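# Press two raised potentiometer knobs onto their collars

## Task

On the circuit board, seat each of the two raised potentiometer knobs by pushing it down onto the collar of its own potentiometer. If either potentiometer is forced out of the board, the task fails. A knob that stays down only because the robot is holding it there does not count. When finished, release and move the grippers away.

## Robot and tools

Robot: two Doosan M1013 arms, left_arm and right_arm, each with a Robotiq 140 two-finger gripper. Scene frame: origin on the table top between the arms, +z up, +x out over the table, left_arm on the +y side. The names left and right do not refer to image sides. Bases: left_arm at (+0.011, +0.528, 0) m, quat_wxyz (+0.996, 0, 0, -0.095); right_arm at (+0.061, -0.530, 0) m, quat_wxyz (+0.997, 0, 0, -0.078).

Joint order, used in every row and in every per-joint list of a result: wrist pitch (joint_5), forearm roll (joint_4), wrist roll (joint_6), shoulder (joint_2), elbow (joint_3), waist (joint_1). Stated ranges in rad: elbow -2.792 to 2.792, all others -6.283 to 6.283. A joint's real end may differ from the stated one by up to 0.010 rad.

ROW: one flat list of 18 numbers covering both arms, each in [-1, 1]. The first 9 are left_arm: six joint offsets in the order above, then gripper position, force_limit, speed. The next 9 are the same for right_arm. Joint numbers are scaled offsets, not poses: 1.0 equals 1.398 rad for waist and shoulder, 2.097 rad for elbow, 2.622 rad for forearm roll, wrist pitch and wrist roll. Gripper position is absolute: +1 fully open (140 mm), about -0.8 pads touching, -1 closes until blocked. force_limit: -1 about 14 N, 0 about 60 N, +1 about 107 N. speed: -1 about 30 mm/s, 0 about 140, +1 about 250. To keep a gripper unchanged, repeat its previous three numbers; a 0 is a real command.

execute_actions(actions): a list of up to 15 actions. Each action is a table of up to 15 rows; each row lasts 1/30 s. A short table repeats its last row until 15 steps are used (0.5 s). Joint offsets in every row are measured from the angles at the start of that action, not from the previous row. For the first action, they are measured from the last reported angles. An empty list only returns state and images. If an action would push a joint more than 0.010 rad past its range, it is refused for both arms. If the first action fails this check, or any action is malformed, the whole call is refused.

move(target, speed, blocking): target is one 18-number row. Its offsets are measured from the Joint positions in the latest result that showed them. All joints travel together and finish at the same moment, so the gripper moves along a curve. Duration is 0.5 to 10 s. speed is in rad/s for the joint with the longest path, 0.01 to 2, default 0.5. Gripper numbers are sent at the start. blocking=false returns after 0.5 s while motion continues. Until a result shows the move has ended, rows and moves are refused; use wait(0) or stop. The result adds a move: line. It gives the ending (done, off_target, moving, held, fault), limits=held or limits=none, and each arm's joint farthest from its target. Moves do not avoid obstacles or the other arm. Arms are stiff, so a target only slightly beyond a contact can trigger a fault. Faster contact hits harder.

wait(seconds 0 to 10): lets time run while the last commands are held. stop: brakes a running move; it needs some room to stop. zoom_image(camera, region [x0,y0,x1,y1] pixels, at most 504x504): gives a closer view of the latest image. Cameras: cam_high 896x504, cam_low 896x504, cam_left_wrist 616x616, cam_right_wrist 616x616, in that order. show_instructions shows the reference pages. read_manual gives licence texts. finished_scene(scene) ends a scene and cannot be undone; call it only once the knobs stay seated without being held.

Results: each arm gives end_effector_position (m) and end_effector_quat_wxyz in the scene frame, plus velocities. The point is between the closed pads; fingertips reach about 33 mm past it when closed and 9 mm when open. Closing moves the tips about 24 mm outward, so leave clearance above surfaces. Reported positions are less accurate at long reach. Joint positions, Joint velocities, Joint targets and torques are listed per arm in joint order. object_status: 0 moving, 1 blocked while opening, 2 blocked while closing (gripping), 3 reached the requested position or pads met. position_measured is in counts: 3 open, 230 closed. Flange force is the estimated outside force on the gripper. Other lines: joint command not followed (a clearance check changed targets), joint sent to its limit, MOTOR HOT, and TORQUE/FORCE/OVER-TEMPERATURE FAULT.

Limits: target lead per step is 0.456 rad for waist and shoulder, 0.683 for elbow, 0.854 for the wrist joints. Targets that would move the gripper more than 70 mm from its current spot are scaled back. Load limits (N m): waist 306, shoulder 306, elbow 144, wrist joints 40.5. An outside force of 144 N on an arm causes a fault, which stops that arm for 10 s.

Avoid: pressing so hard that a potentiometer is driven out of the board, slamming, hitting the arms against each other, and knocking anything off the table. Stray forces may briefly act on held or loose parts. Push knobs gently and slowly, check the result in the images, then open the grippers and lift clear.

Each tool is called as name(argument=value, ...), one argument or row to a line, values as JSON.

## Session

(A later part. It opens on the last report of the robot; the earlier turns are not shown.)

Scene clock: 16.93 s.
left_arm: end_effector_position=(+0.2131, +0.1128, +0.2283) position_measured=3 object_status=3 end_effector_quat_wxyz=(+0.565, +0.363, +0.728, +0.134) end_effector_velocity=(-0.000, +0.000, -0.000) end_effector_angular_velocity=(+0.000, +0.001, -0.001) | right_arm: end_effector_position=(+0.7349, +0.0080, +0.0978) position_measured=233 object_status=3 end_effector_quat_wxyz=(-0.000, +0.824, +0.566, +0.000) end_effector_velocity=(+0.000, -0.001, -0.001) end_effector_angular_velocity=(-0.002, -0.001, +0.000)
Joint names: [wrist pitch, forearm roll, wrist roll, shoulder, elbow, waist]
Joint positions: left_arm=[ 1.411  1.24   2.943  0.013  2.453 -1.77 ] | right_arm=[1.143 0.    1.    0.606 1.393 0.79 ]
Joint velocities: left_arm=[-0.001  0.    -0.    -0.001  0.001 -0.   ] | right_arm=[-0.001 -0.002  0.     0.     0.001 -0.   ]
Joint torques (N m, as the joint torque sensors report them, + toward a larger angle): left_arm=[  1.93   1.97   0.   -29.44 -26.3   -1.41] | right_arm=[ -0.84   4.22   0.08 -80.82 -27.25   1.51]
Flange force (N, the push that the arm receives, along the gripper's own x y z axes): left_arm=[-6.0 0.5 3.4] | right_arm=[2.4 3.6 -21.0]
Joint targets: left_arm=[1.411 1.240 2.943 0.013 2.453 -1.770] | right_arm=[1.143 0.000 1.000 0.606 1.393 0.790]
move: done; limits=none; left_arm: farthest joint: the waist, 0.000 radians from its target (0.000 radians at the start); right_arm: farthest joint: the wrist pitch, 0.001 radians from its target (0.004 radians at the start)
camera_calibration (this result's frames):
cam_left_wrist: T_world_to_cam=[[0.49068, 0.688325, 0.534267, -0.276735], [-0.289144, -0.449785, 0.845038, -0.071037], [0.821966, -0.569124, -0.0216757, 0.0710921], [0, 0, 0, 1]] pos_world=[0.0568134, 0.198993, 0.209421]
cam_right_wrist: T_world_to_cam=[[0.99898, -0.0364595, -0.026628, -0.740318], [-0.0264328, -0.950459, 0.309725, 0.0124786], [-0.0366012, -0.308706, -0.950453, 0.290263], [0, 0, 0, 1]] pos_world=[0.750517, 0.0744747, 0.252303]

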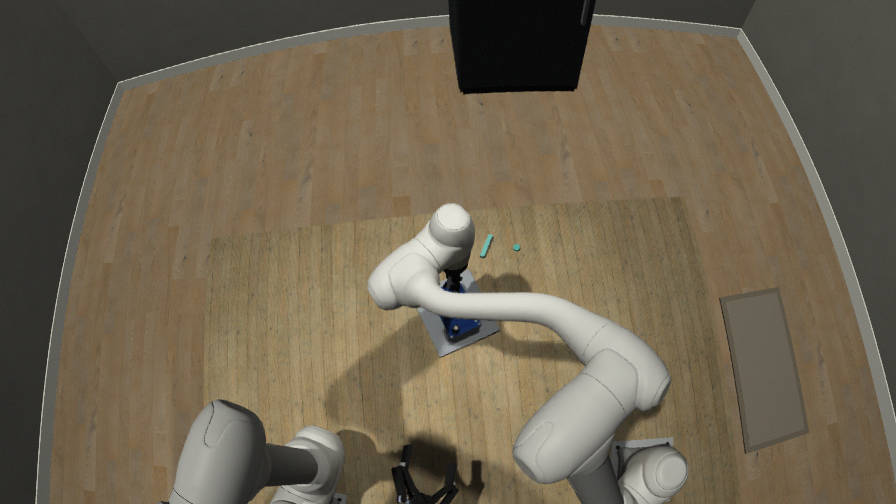

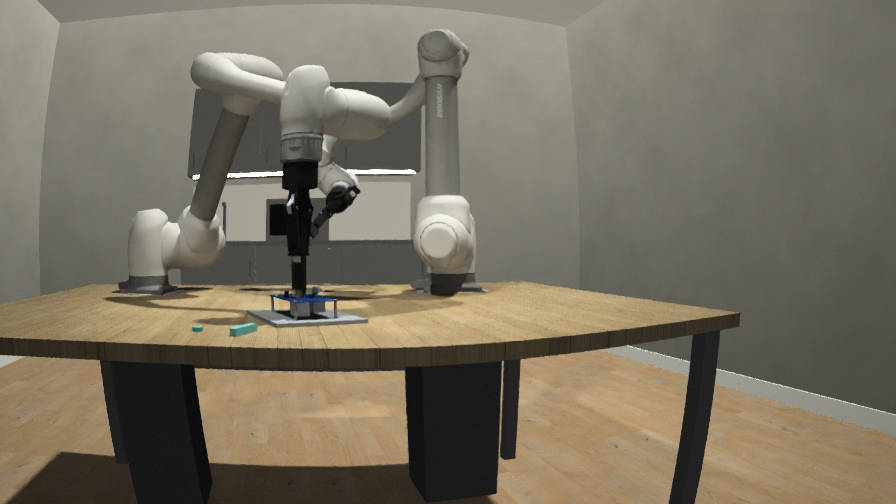

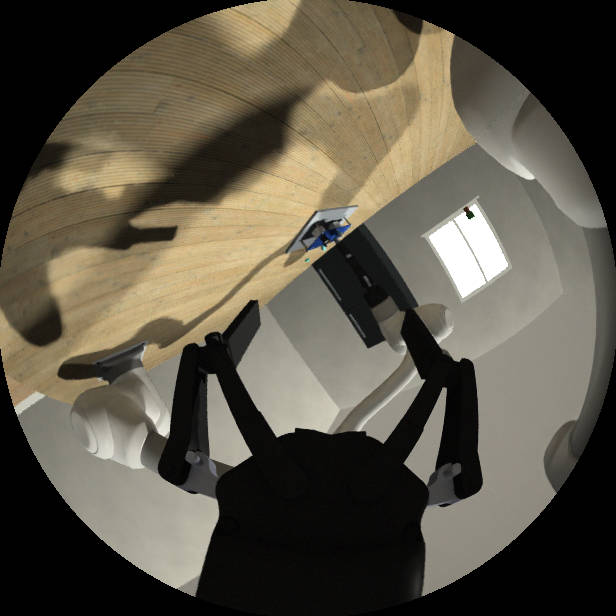

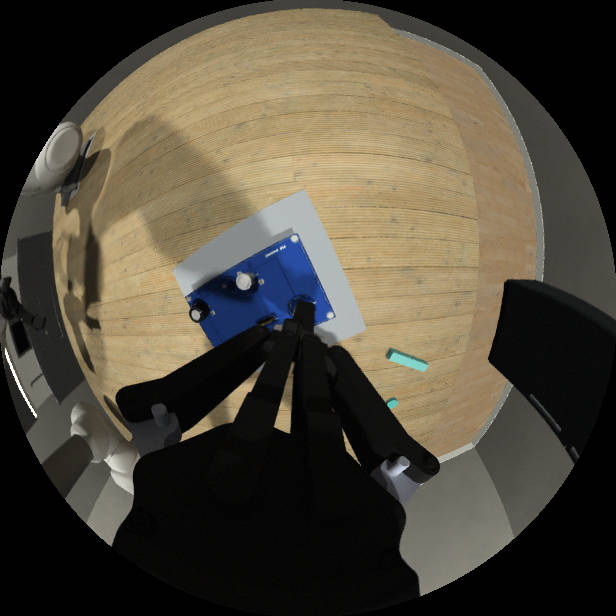

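wait(
  seconds=0.2,
)

Scene clock: 17.23 s.
left_arm: end_effector_position=(+0.2131, +0.1128, +0.2283) position_measured=3 object_status=3 end_effector_quat_wxyz=(+0.565, +0.363, +0.728, +0.134) end_effector_velocity=(-0.000, -0.000, +0.001) end_effector_angular_velocity=(-0.001, -0.001, +0.001) | right_arm: end_effector_position=(+0.7349, +0.0080, +0.0978) position_measured=233 object_status=3 end_effector_quat_wxyz=(-0.000, +0.824, +0.566, +0.000) end_effector_velocity=(-0.000, -0.000, -0.000) end_effector_angular_velocity=(-0.001, +0.000, +0.001)
Joint names: [wrist pitch, forearm roll, wrist roll, shoulder, elbow, waist]
Joint positions: left_arm=[ 1.411  1.24   2.943  0.013  2.453 -1.77 ] | right_arm=[1.143 0.    1.    0.606 1.393 0.79 ]
Joint velocities: left_arm=[ 0.001 -0.     0.    -0.    -0.001 -0.   ] | right_arm=[ 0.001 -0.001 -0.     0.    -0.    -0.   ]
Joint torques (N m, as the joint torque sensors report them, + toward a larger angle): left_arm=[  1.85   2.01  -0.06 -30.09 -25.88  -0.98] | right_arm=[ -0.65   4.17   0.09 -84.19 -28.71   6.03]
Flange force (N, the push that the arm receives, along the gripper's own x y z axes): left_arm=[-6.2 -1.5 1.9] | right_arm=[0.6 8.6 -17.0]
Joint targets: left_arm=[1.411 1.240 2.943 0.013 2.453 -1.770] | right_arm=[1.143 0.000 1.000 0.606 1.393 0.790]
wait: 0.20 s; at rest by 0.07 s
camera_calibration (this result's frames):
cam_left_wrist: T_world_to_cam=[[0.49068, 0.688325, 0.534267, -0.276736], [-0.289144, -0.449786, 0.845038, -0.071037], [0.821966, -0.569123, -0.0216756, 0.071092], [0, 0, 0, 1]] pos_world=[0.0568135, 0.198993, 0.209421]
cam_right_wrist: T_world_to_cam=[[0.99898, -0.0364594, -0.0266275, -0.740319], [-0.0264329, -0.950459, 0.309725, 0.012494], [-0.0366007, -0.308705, -0.950453, 0.290215], [0, 0, 0, 1]] pos_world=[0.750517, 0.0744742, 0.252253]

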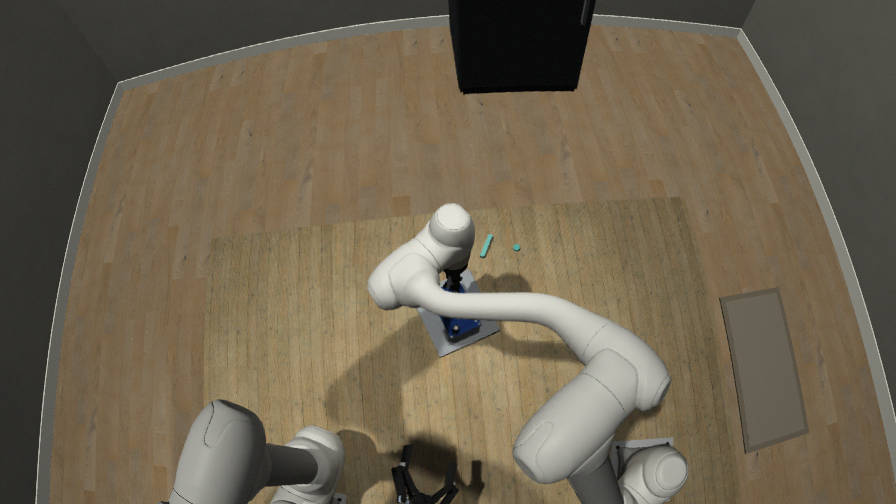

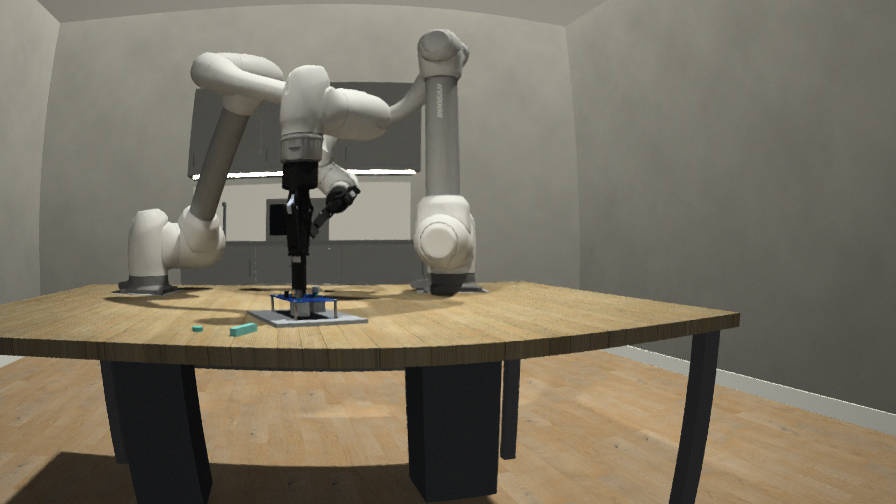

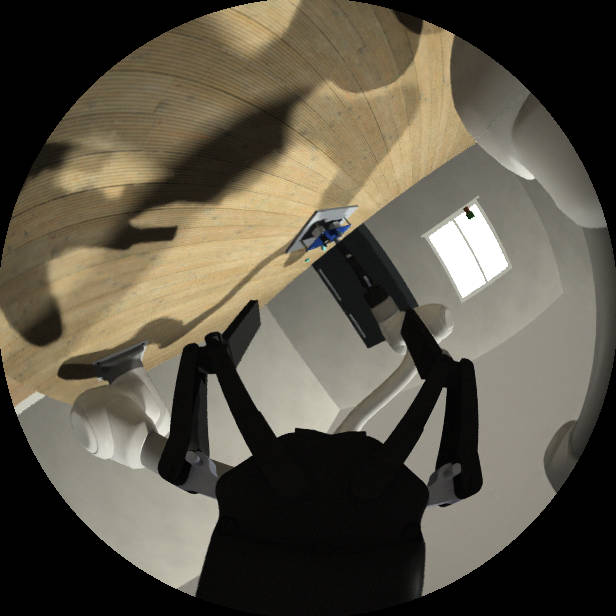

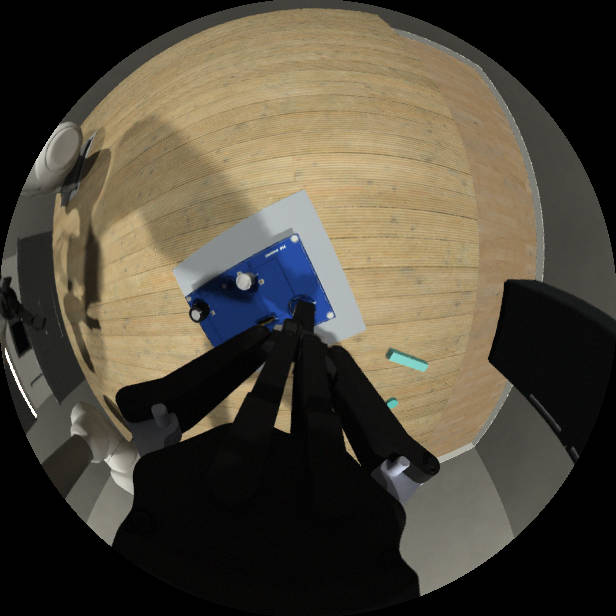

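move(
  target=[0,0,0,0,0,0,1,0,0,-0.001433,0,0,0.00119,0.000995,0,-1,0,0],
  speed=0.01,
)

zoom_image(
  camera="cam_low",
  region=[270, 255, 340, 315],
)

Scene clock: 18.33 s.
left_arm: end_effector_position=(+0.2131, +0.1128, +0.2283) position_measured=3 object_status=3 end_effector_quat_wxyz=(+0.565, +0.363, +0.728, +0.134) end_effector_velocity=(-0.000, -0.000, +0.000) end_effector_angular_velocity=(-0.000, +0.000, -0.000) | right_arm: end_effector_position=(+0.7349, +0.0080, +0.0953) position_measured=233 object_status=3 end_effector_quat_wxyz=(-0.000, +0.824, +0.566, +0.000) end_effector_velocity=(-0.000, +0.000, -0.001) end_effector_angular_velocity=(+0.001, +0.000, -0.001)
Joint names: [wrist pitch, forearm roll, wrist roll, shoulder, elbow, waist]
Joint positions: left_arm=[ 1.411  1.24   2.943  0.013  2.453 -1.77 ] | right_arm=[1.139 0.    1.    0.607 1.395 0.79 ]
Joint velocities: left_arm=[-0.  0.  0. -0. -0. -0.] | right_arm=[-0.001  0.001  0.001  0.     0.001 -0.   ]
Joint torques (N m, as the joint torque sensors report them, + toward a larger angle): left_arm=[  1.85   1.96   0.08 -29.02 -26.36  -1.43] | right_arm=[ -0.42   4.04  -0.2  -80.54 -27.78   1.99]
Flange force (N, the push that the arm receives, along the gripper's own x y z axes): left_arm=[-6.1 1.4 2.9] | right_arm=[0.2 2.5 -20.1]
Joint targets: left_arm=[1.411 1.240 2.943 0.013 2.453 -1.770] | right_arm=[1.139 0.000 1.000 0.607 1.395 0.790]
move: done; limits=none; left_arm: farthest joint: the waist, 0.000 radians from its target (0.000 radians at the start); right_arm: farthest joint: the waist, 0.000 radians from its target (0.000 radians at the start)
camera_calibration (this result's frames):
cam_left_wrist: T_world_to_cam=[[0.49068, 0.688325, 0.534267, -0.276735], [-0.289144, -0.449785, 0.845038, -0.071037], [0.821966, -0.569124, -0.0216756, 0.071092], [0, 0, 0, 1]] pos_world=[0.0568134, 0.198993, 0.209421]
cam_right_wrist: T_world_to_cam=[[0.99898, -0.0364599, -0.0266226, -0.740367], [-0.026435, -0.95046, 0.309721, 0.0132385], [-0.0365961, -0.308702, -0.950455, 0.287887], [0, 0, 0, 1]] pos_world=[0.750497, 0.0744601, 0.249812]

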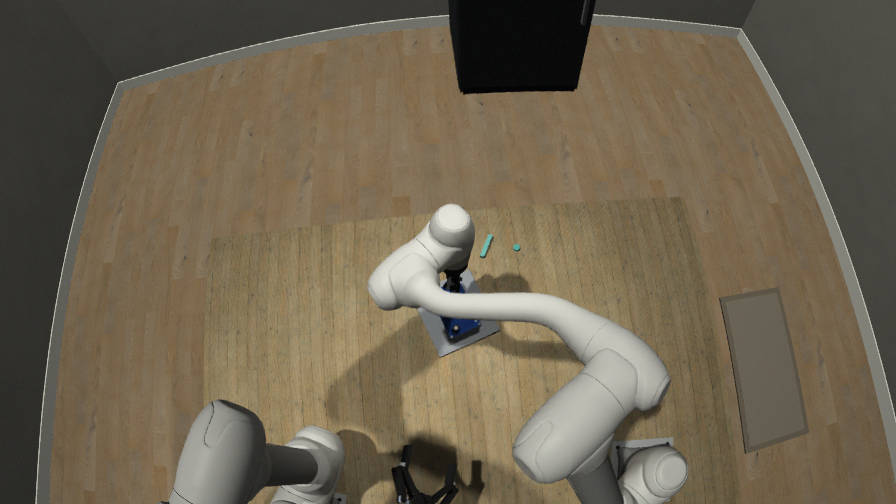

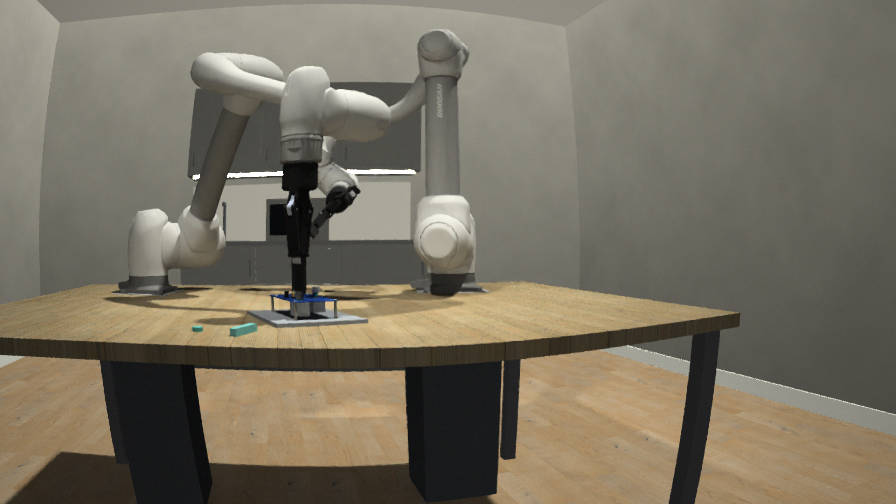

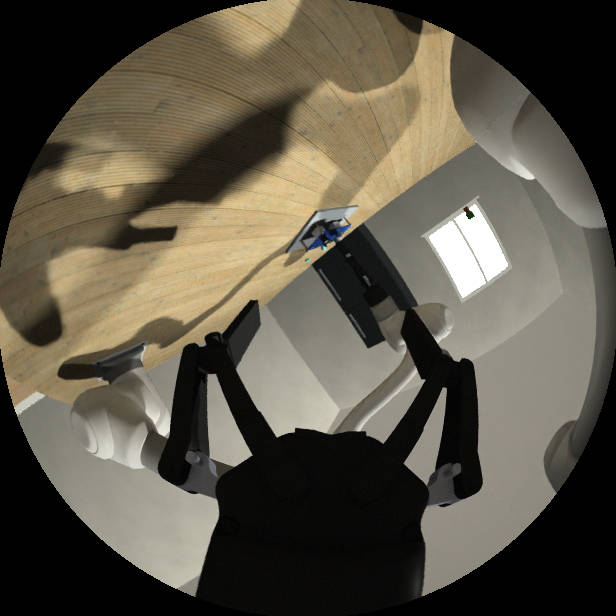

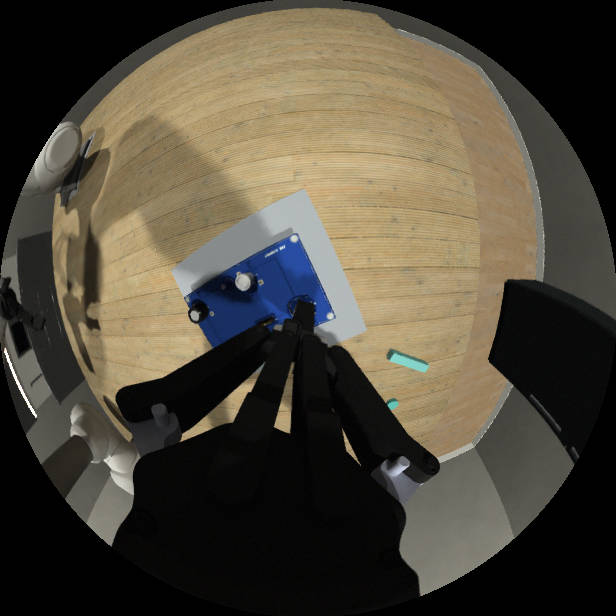

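Region (270, 255, 340, 315) of cam_low's 896x504 image, scaled by 7.200, with more detail than that image has; it fills the top 432 rows of this view, and the rest is white.

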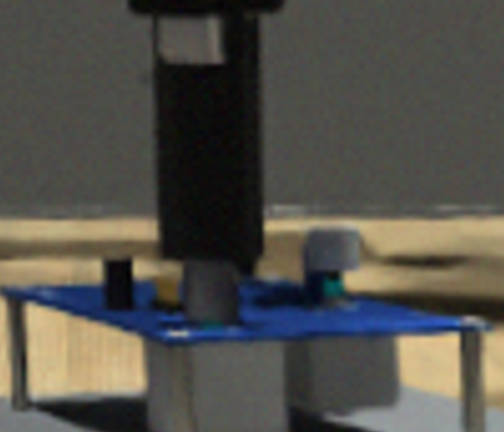

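move(
  target=[0,0,0,0,0,0,1,0,0,0.00571,0,0,-0.00483,-0.00392,0,-1,0,0],
  speed=0.025,
)

zoom_image(
  camera="cam_low",
  region=[270, 255, 340, 315],
)

Scene clock: 19.70 s.
left_arm: end_effector_position=(+0.2131, +0.1128, +0.2283) position_measured=3 object_status=3 end_effector_quat_wxyz=(+0.565, +0.363, +0.728, +0.134) end_effector_velocity=(+0.001, +0.001, +0.000) end_effector_angular_velocity=(+0.001, -0.002, +0.002) | right_arm: end_effector_position=(+0.7349, +0.0080, +0.1052) position_measured=233 object_status=3 end_effector_quat_wxyz=(-0.000, +0.824, +0.566, +0.000) end_effector_velocity=(-0.000, +0.000, +0.001) end_effector_angular_velocity=(+0.000, +0.000, +0.000)
Joint names: [wrist pitch, forearm roll, wrist roll, shoulder, elbow, waist]
Joint positions: left_arm=[ 1.411  1.24   2.943  0.013  2.453 -1.77 ] | right_arm=[1.154 0.    1.    0.601 1.387 0.79 ]
Joint velocities: left_arm=[ 0.002 -0.    -0.     0.     0.     0.001] | right_arm=[ 0.002  0.    -0.    -0.001 -0.001 -0.   ]
Joint torques (N m, as the joint torque sensors report them, + toward a larger angle): left_arm=[  1.87   1.96   0.15 -28.6  -25.95  -1.44] | right_arm=[ -0.31   4.38  -0.14 -99.1  -36.87   3.15]
Flange force (N, the push that the arm receives, along the gripper's own x y z axes): left_arm=[-6.7 1.5 2.7] | right_arm=[4.3 6.6 0.4]
Joint targets: left_arm=[1.411 1.240 2.943 0.013 2.453 -1.770] | right_arm=[1.154 0.000 1.000 0.601 1.386 0.790]
move: done; limits=none; left_arm: farthest joint: the waist, 0.000 radians from its target (0.000 radians at the start); right_arm: farthest joint: the shoulder, 0.001 radians from its target (0.007 radians at the start)
camera_calibration (this result's frames):
cam_left_wrist: T_world_to_cam=[[0.49068, 0.688325, 0.534267, -0.276736], [-0.289144, -0.449786, 0.845038, -0.071037], [0.821966, -0.569123, -0.0216758, 0.071092], [0, 0, 0, 1]] pos_world=[0.0568135, 0.198993, 0.209421]
cam_right_wrist: T_world_to_cam=[[0.99898, -0.0364581, -0.0266513, -0.740091], [-0.0264237, -0.950454, 0.309741, 0.010165], [-0.0366234, -0.308721, -0.950447, 0.297283], [0, 0, 0, 1]] pos_world=[0.750492, 0.0744565, 0.259679]

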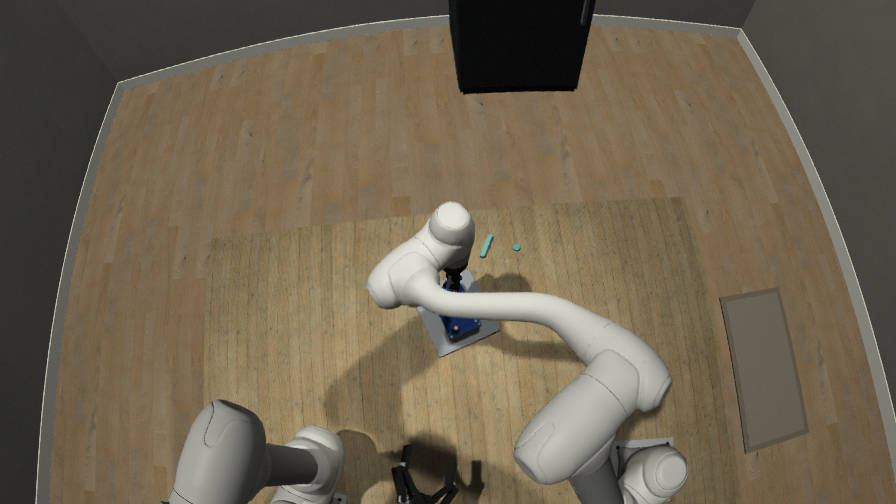

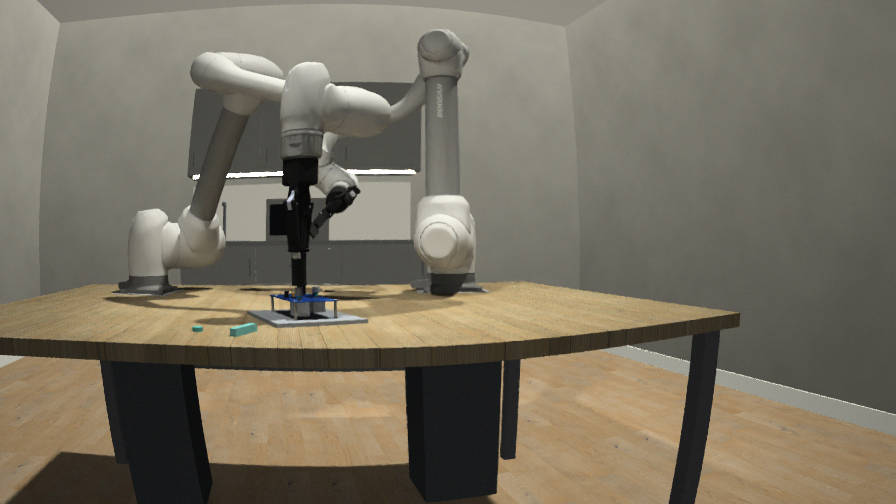

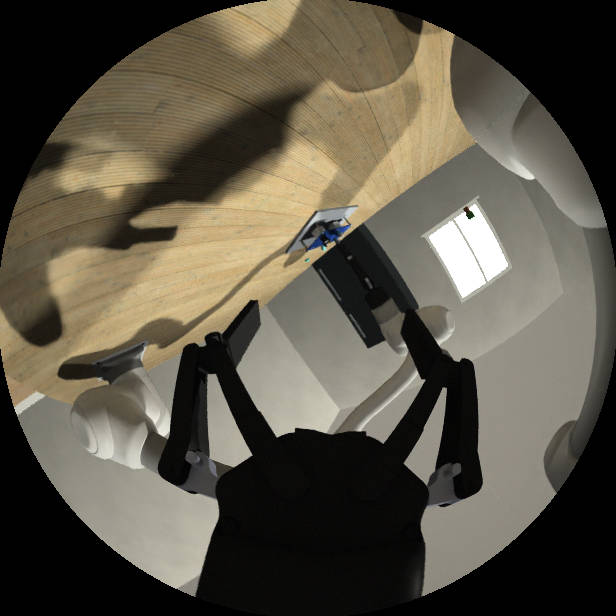

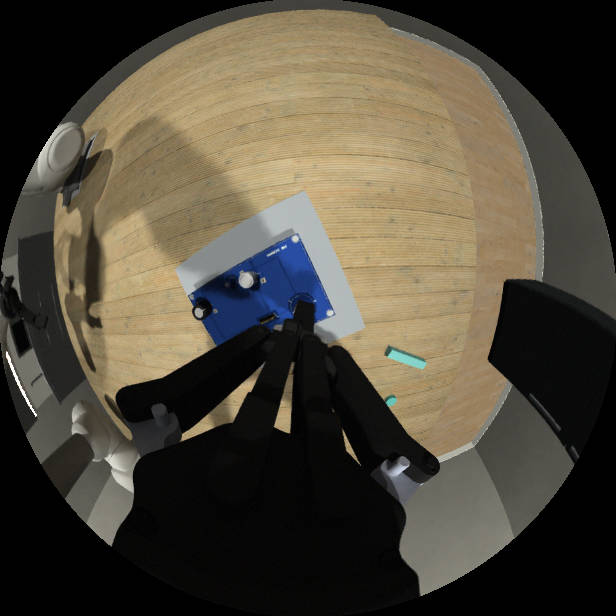

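Region (270, 255, 340, 315) of cam_low's 896x504 image, scaled by 7.200, with more detail than that image has; it fills the top 432 rows of this view, and the rest is white.

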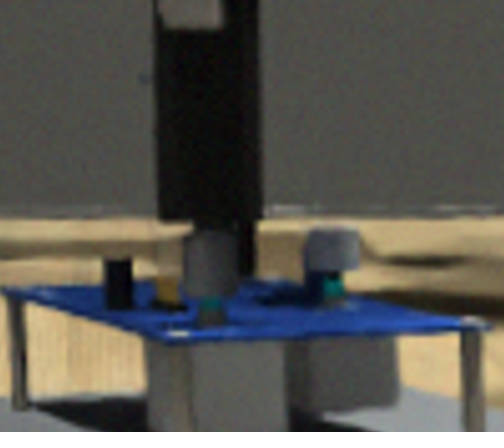

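zoom_image(
  camera="cam_low",
  region=[285, 280, 320, 305],
)

Region (285, 280, 320, 305) of cam_low's 896x504 image, scaled by 14.400, with more detail than that image has; it fills the top 360 rows of this view, and the rest is white.

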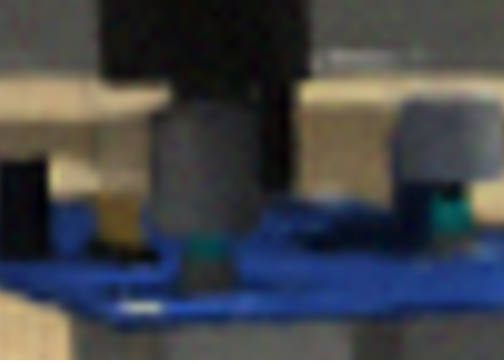

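move(
  target=[0,0,0,0,0,0,1,0,0,-0.007414,0,0,0.006305,0.005067,0,-1,0,0],
  speed=0.012,
)

Scene clock: 22.00 s.
left_arm: end_effector_position=(+0.2131, +0.1128, +0.2283) position_measured=3 object_status=3 end_effector_quat_wxyz=(+0.565, +0.363, +0.728, +0.134) end_effector_velocity=(+0.000, +0.000, +0.000) end_effector_angular_velocity=(+0.000, -0.000, +0.000) | right_arm: end_effector_position=(+0.7349, +0.0080, +0.0923) position_measured=233 object_status=3 end_effector_quat_wxyz=(-0.000, +0.824, +0.566, +0.000) end_effector_velocity=(-0.000, +0.000, -0.001) end_effector_angular_velocity=(+0.001, +0.000, +0.001)
Joint names: [wrist pitch, forearm roll, wrist roll, shoulder, elbow, waist]
Joint positions: left_arm=[ 1.411  1.24   2.943  0.013  2.453 -1.77 ] | right_arm=[1.135 0.    1.    0.61  1.397 0.79 ]
Joint velocities: left_arm=[ 0.001  0.     0.    -0.     0.     0.   ] | right_arm=[-0.002  0.001 -0.001  0.001  0.001  0.   ]
Joint torques (N m, as the joint torque sensors report them, + toward a larger angle): left_arm=[  1.95   2.02   0.09 -29.56 -25.84  -1.19] | right_arm=[ -1.03   4.21  -0.32 -84.41 -29.54   5.8 ]
Flange force (N, the push that the arm receives, along the gripper's own x y z axes): left_arm=[-6.5 -0.5 2.5] | right_arm=[-0.8 6.9 -17.0]
Joint targets: left_arm=[1.411 1.240 2.943 0.013 2.453 -1.770] | right_arm=[1.134 0.000 1.000 0.610 1.397 0.790]
move: done; limits=none; left_arm: farthest joint: the waist, 0.000 radians from its target (0.000 radians at the start); right_arm: farthest joint: the waist, 0.000 radians from its target (0.000 radians at the start)
camera_calibration (this result's frames):
cam_left_wrist: T_world_to_cam=[[0.49068, 0.688325, 0.534267, -0.276736], [-0.289144, -0.449786, 0.845038, -0.071037], [0.821966, -0.569123, -0.0216757, 0.071092], [0, 0, 0, 1]] pos_world=[0.0568134, 0.198993, 0.209421]
cam_right_wrist: T_world_to_cam=[[0.99898, -0.0364613, -0.0266484, -0.740438], [-0.0264276, -0.950454, 0.309741, 0.0141696], [-0.0366217, -0.308721, -0.950447, 0.285006], [0, 0, 0, 1]] pos_world=[0.750494, 0.0744573, 0.246762]

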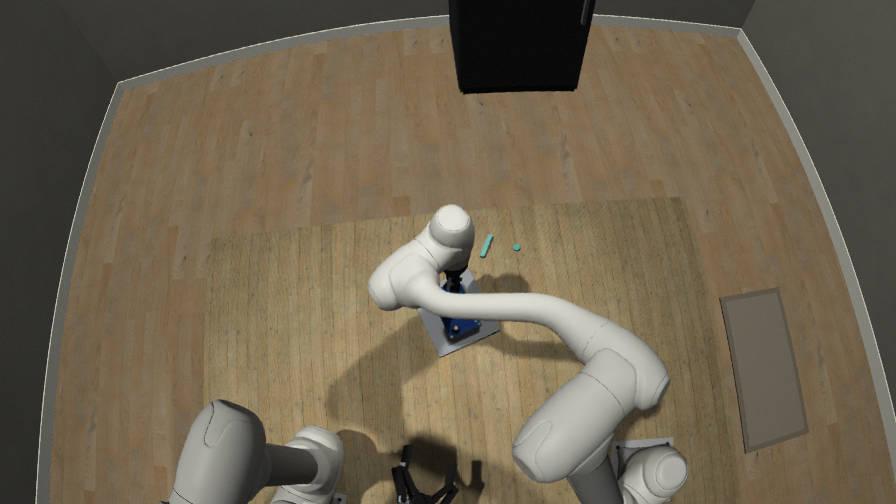

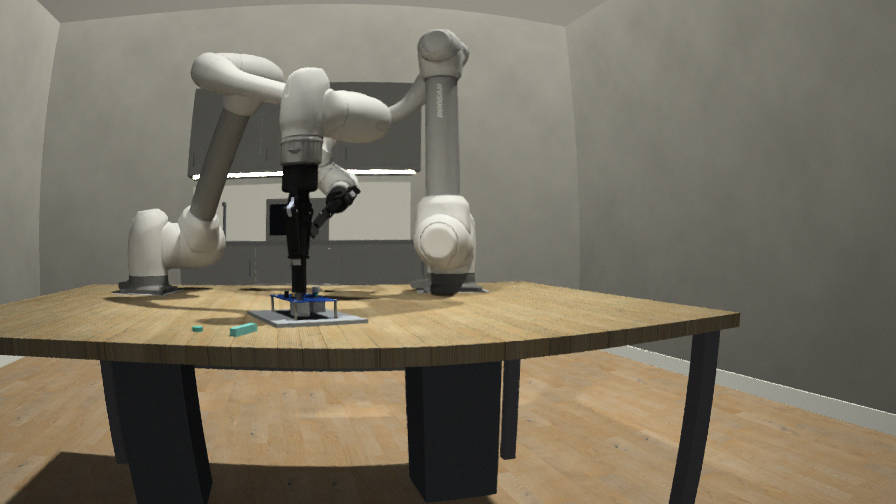

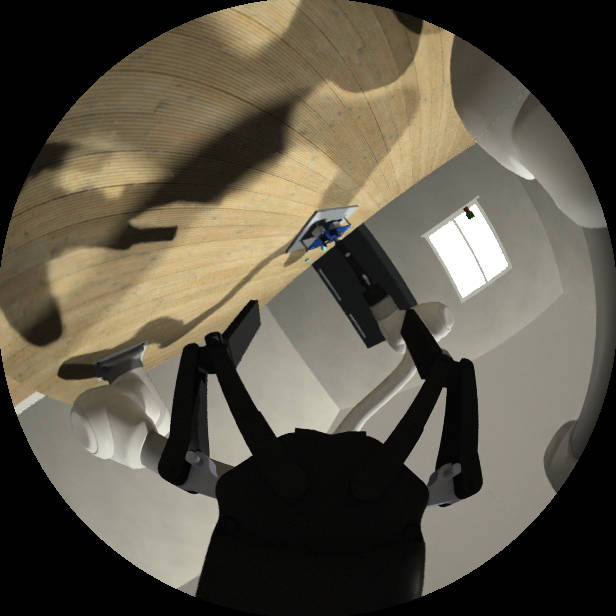

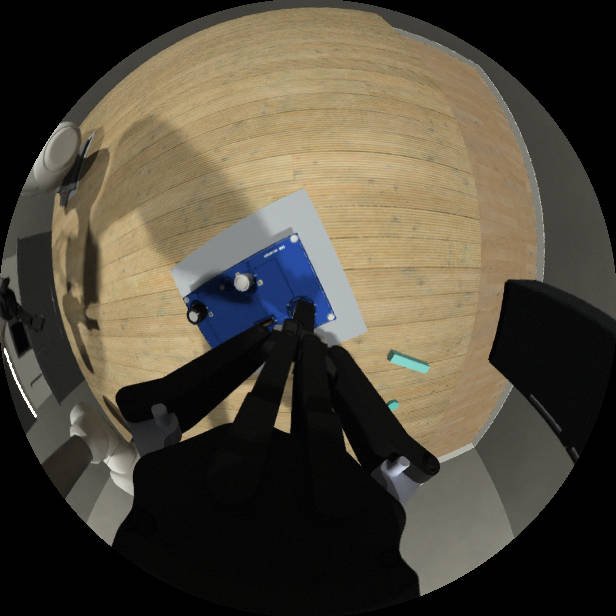

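move(
  target=[0,0,0,0,0,0,1,0,0,-0.000342,0,0,0.000296,0.00023,0,-1,0,0],
  speed=0.01,
)

Scene clock: 22.80 s.
left_arm: end_effector_position=(+0.2131, +0.1128, +0.2283) position_measured=3 object_status=3 end_effector_quat_wxyz=(+0.565, +0.363, +0.728, +0.134) end_effector_velocity=(-0.000, +0.000, -0.000) end_effector_angular_velocity=(+0.000, +0.001, -0.001) | right_arm: end_effector_position=(+0.7349, +0.0080, +0.0917) position_measured=233 object_status=3 end_effector_quat_wxyz=(-0.000, +0.824, +0.566, +0.000) end_effector_velocity=(-0.001, +0.000, -0.000) end_effector_angular_velocity=(+0.001, +0.002, -0.001)
Joint names: [wrist pitch, forearm roll, wrist roll, shoulder, elbow, waist]
Joint positions: left_arm=[ 1.411  1.24   2.943  0.013  2.453 -1.77 ] | right_arm=[1.134 0.    1.    0.61  1.398 0.79 ]
Joint velocities: left_arm=[-0.001 -0.     0.    -0.     0.001 -0.   ] | right_arm=[0.    0.002 0.    0.    0.001 0.   ]
Joint torques (N m, as the joint torque sensors report them, + toward a larger angle): left_arm=[  1.78   1.89   0.13 -29.26 -26.25  -1.35] | right_arm=[ -0.6    4.31  -0.36 -82.02 -28.33   0.63]
Flange force (N, the push that the arm receives, along the gripper's own x y z axes): left_arm=[-6.0 0.3 2.9] | right_arm=[1.6 1.3 -18.8]
Joint targets: left_arm=[1.411 1.240 2.943 0.013 2.453 -1.770] | right_arm=[1.134 0.000 1.000 0.610 1.398 0.790]
move: done; limits=none; left_arm: farthest joint: the waist, 0.000 radians from its target (0.000 radians at the start); right_arm: farthest joint: the waist, 0.000 radians from its target (0.000 radians at the start)
camera_calibration (this result's frames):
cam_left_wrist: T_world_to_cam=[[0.49068, 0.688325, 0.534267, -0.276736], [-0.289144, -0.449785, 0.845038, -0.071037], [0.821966, -0.569123, -0.0216756, 0.0710919], [0, 0, 0, 1]] pos_world=[0.0568135, 0.198993, 0.209421]
cam_right_wrist: T_world_to_cam=[[0.99898, -0.0364613, -0.0266416, -0.740455], [-0.0264299, -0.950455, 0.309736, 0.0143531], [-0.036615, -0.308716, -0.950449, 0.284446], [0, 0, 0, 1]] pos_world=[0.750494, 0.0744572, 0.246179]

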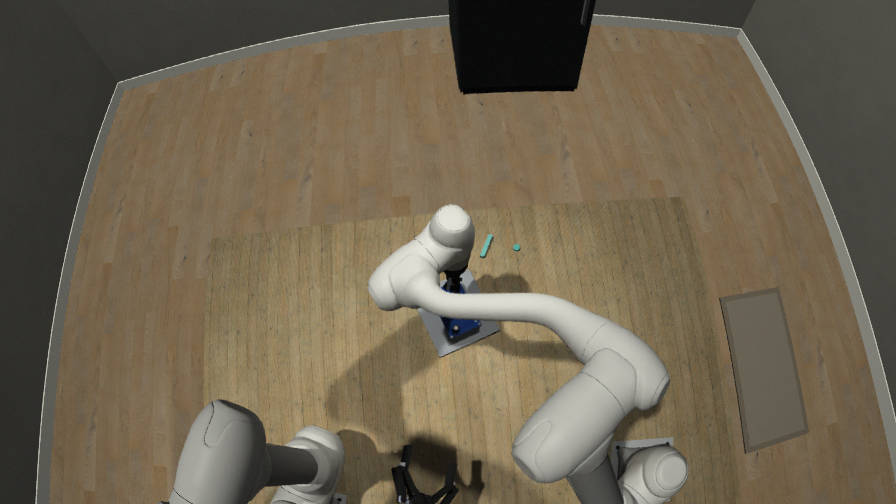

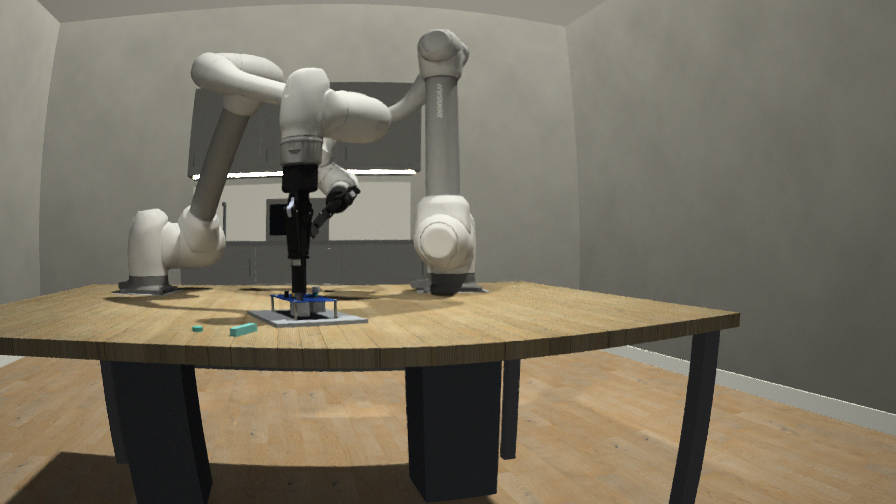

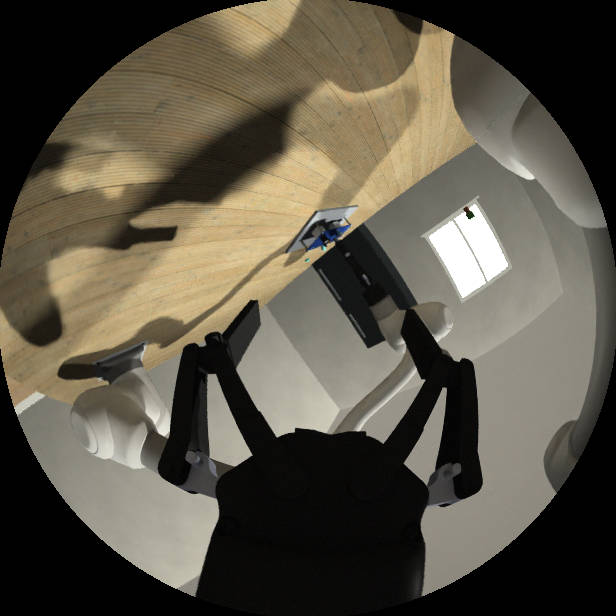

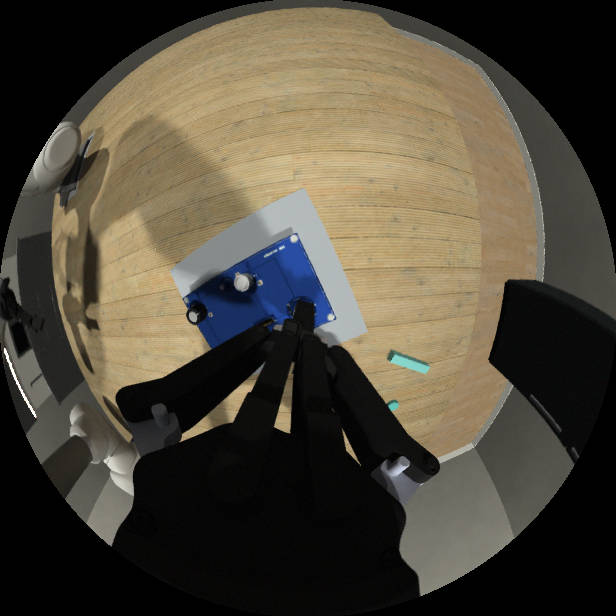

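move(
  target=[0,0,0,0,0,0,1,0,0,-0.000285,0,0,0.000247,0.000192,0,-1,0,0],
  speed=0.01,
)

Scene clock: 23.60 s.
left_arm: end_effector_position=(+0.2131, +0.1128, +0.2283) position_measured=3 object_status=3 end_effector_quat_wxyz=(+0.565, +0.363, +0.728, +0.134) end_effector_velocity=(-0.001, -0.002, +0.001) end_effector_angular_velocity=(-0.003, +0.002, -0.000) | right_arm: end_effector_position=(+0.7349, +0.0080, +0.0912) position_measured=233 object_status=3 end_effector_quat_wxyz=(-0.000, +0.824, +0.566, +0.000) end_effector_velocity=(+0.000, -0.001, -0.000) end_effector_angular_velocity=(-0.001, -0.000, +0.001)
Joint names: [wrist pitch, forearm roll, wrist roll, shoulder, elbow, waist]
Joint positions: left_arm=[ 1.411  1.24   2.943  0.013  2.453 -1.77 ] | right_arm=[1.133 0.    1.    0.61  1.398 0.79 ]
Joint velocities: left_arm=[-0.    -0.    -0.    -0.001 -0.003 -0.   ] | right_arm=[-0.    -0.002 -0.     0.     0.001 -0.   ]
Joint torques (N m, as the joint torque sensors report them, + toward a larger angle): left_arm=[  1.91   1.95  -0.1  -29.37 -25.98  -0.97] | right_arm=[ -0.73   4.37   0.03 -79.12 -26.97   1.21]
Flange force (N, the push that the arm receives, along the gripper's own x y z axes): left_arm=[-6.6 0.2 1.7] | right_arm=[0.4 1.9 -22.0]
Joint targets: left_arm=[1.411 1.240 2.943 0.013 2.453 -1.770] | right_arm=[1.133 0.000 1.000 0.610 1.398 0.790]
move: done; limits=none; left_arm: farthest joint: the waist, 0.000 radians from its target (0.000 radians at the start); right_arm: farthest joint: the waist, 0.000 radians from its target (0.000 radians at the start)
camera_calibration (this result's frames):
cam_left_wrist: T_world_to_cam=[[0.49068, 0.688325, 0.534267, -0.276736], [-0.289144, -0.449785, 0.845038, -0.071037], [0.821966, -0.569123, -0.0216756, 0.071092], [0, 0, 0, 1]] pos_world=[0.0568135, 0.198993, 0.209421]
cam_right_wrist: T_world_to_cam=[[0.99898, -0.0364614, -0.0266354, -0.740469], [-0.0264321, -0.950457, 0.309731, 0.0145059], [-0.036609, -0.308711, -0.950451, 0.283981], [0, 0, 0, 1]] pos_world=[0.750494, 0.0744568, 0.245694]

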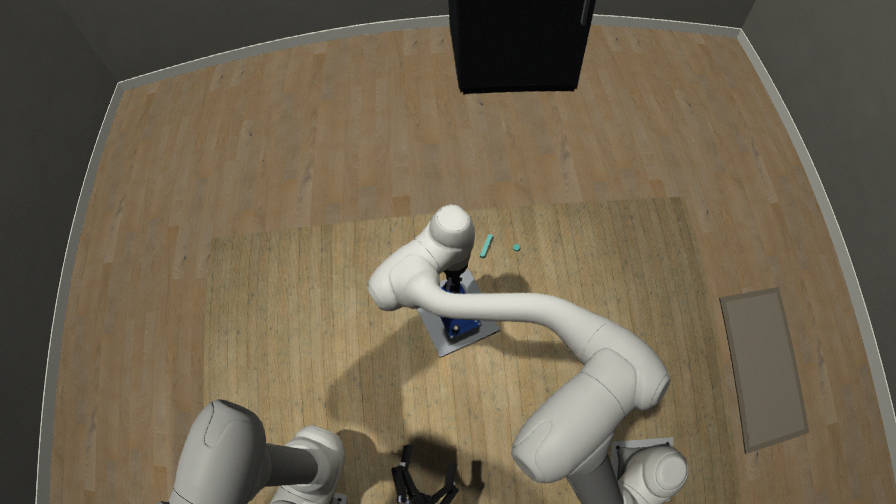

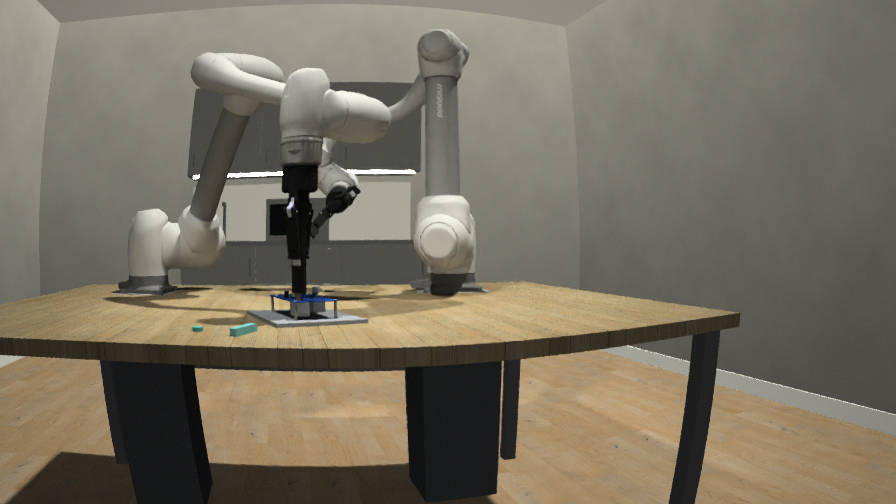

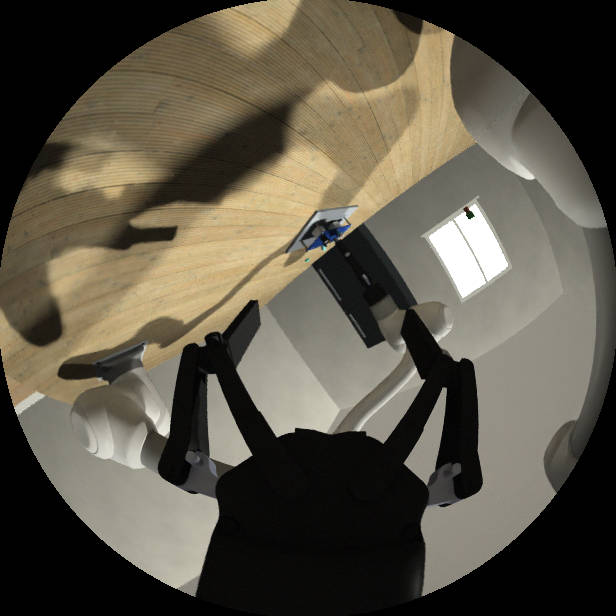

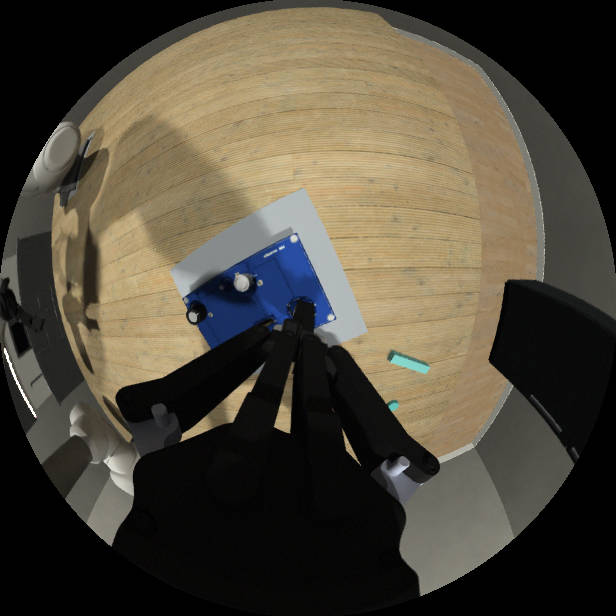

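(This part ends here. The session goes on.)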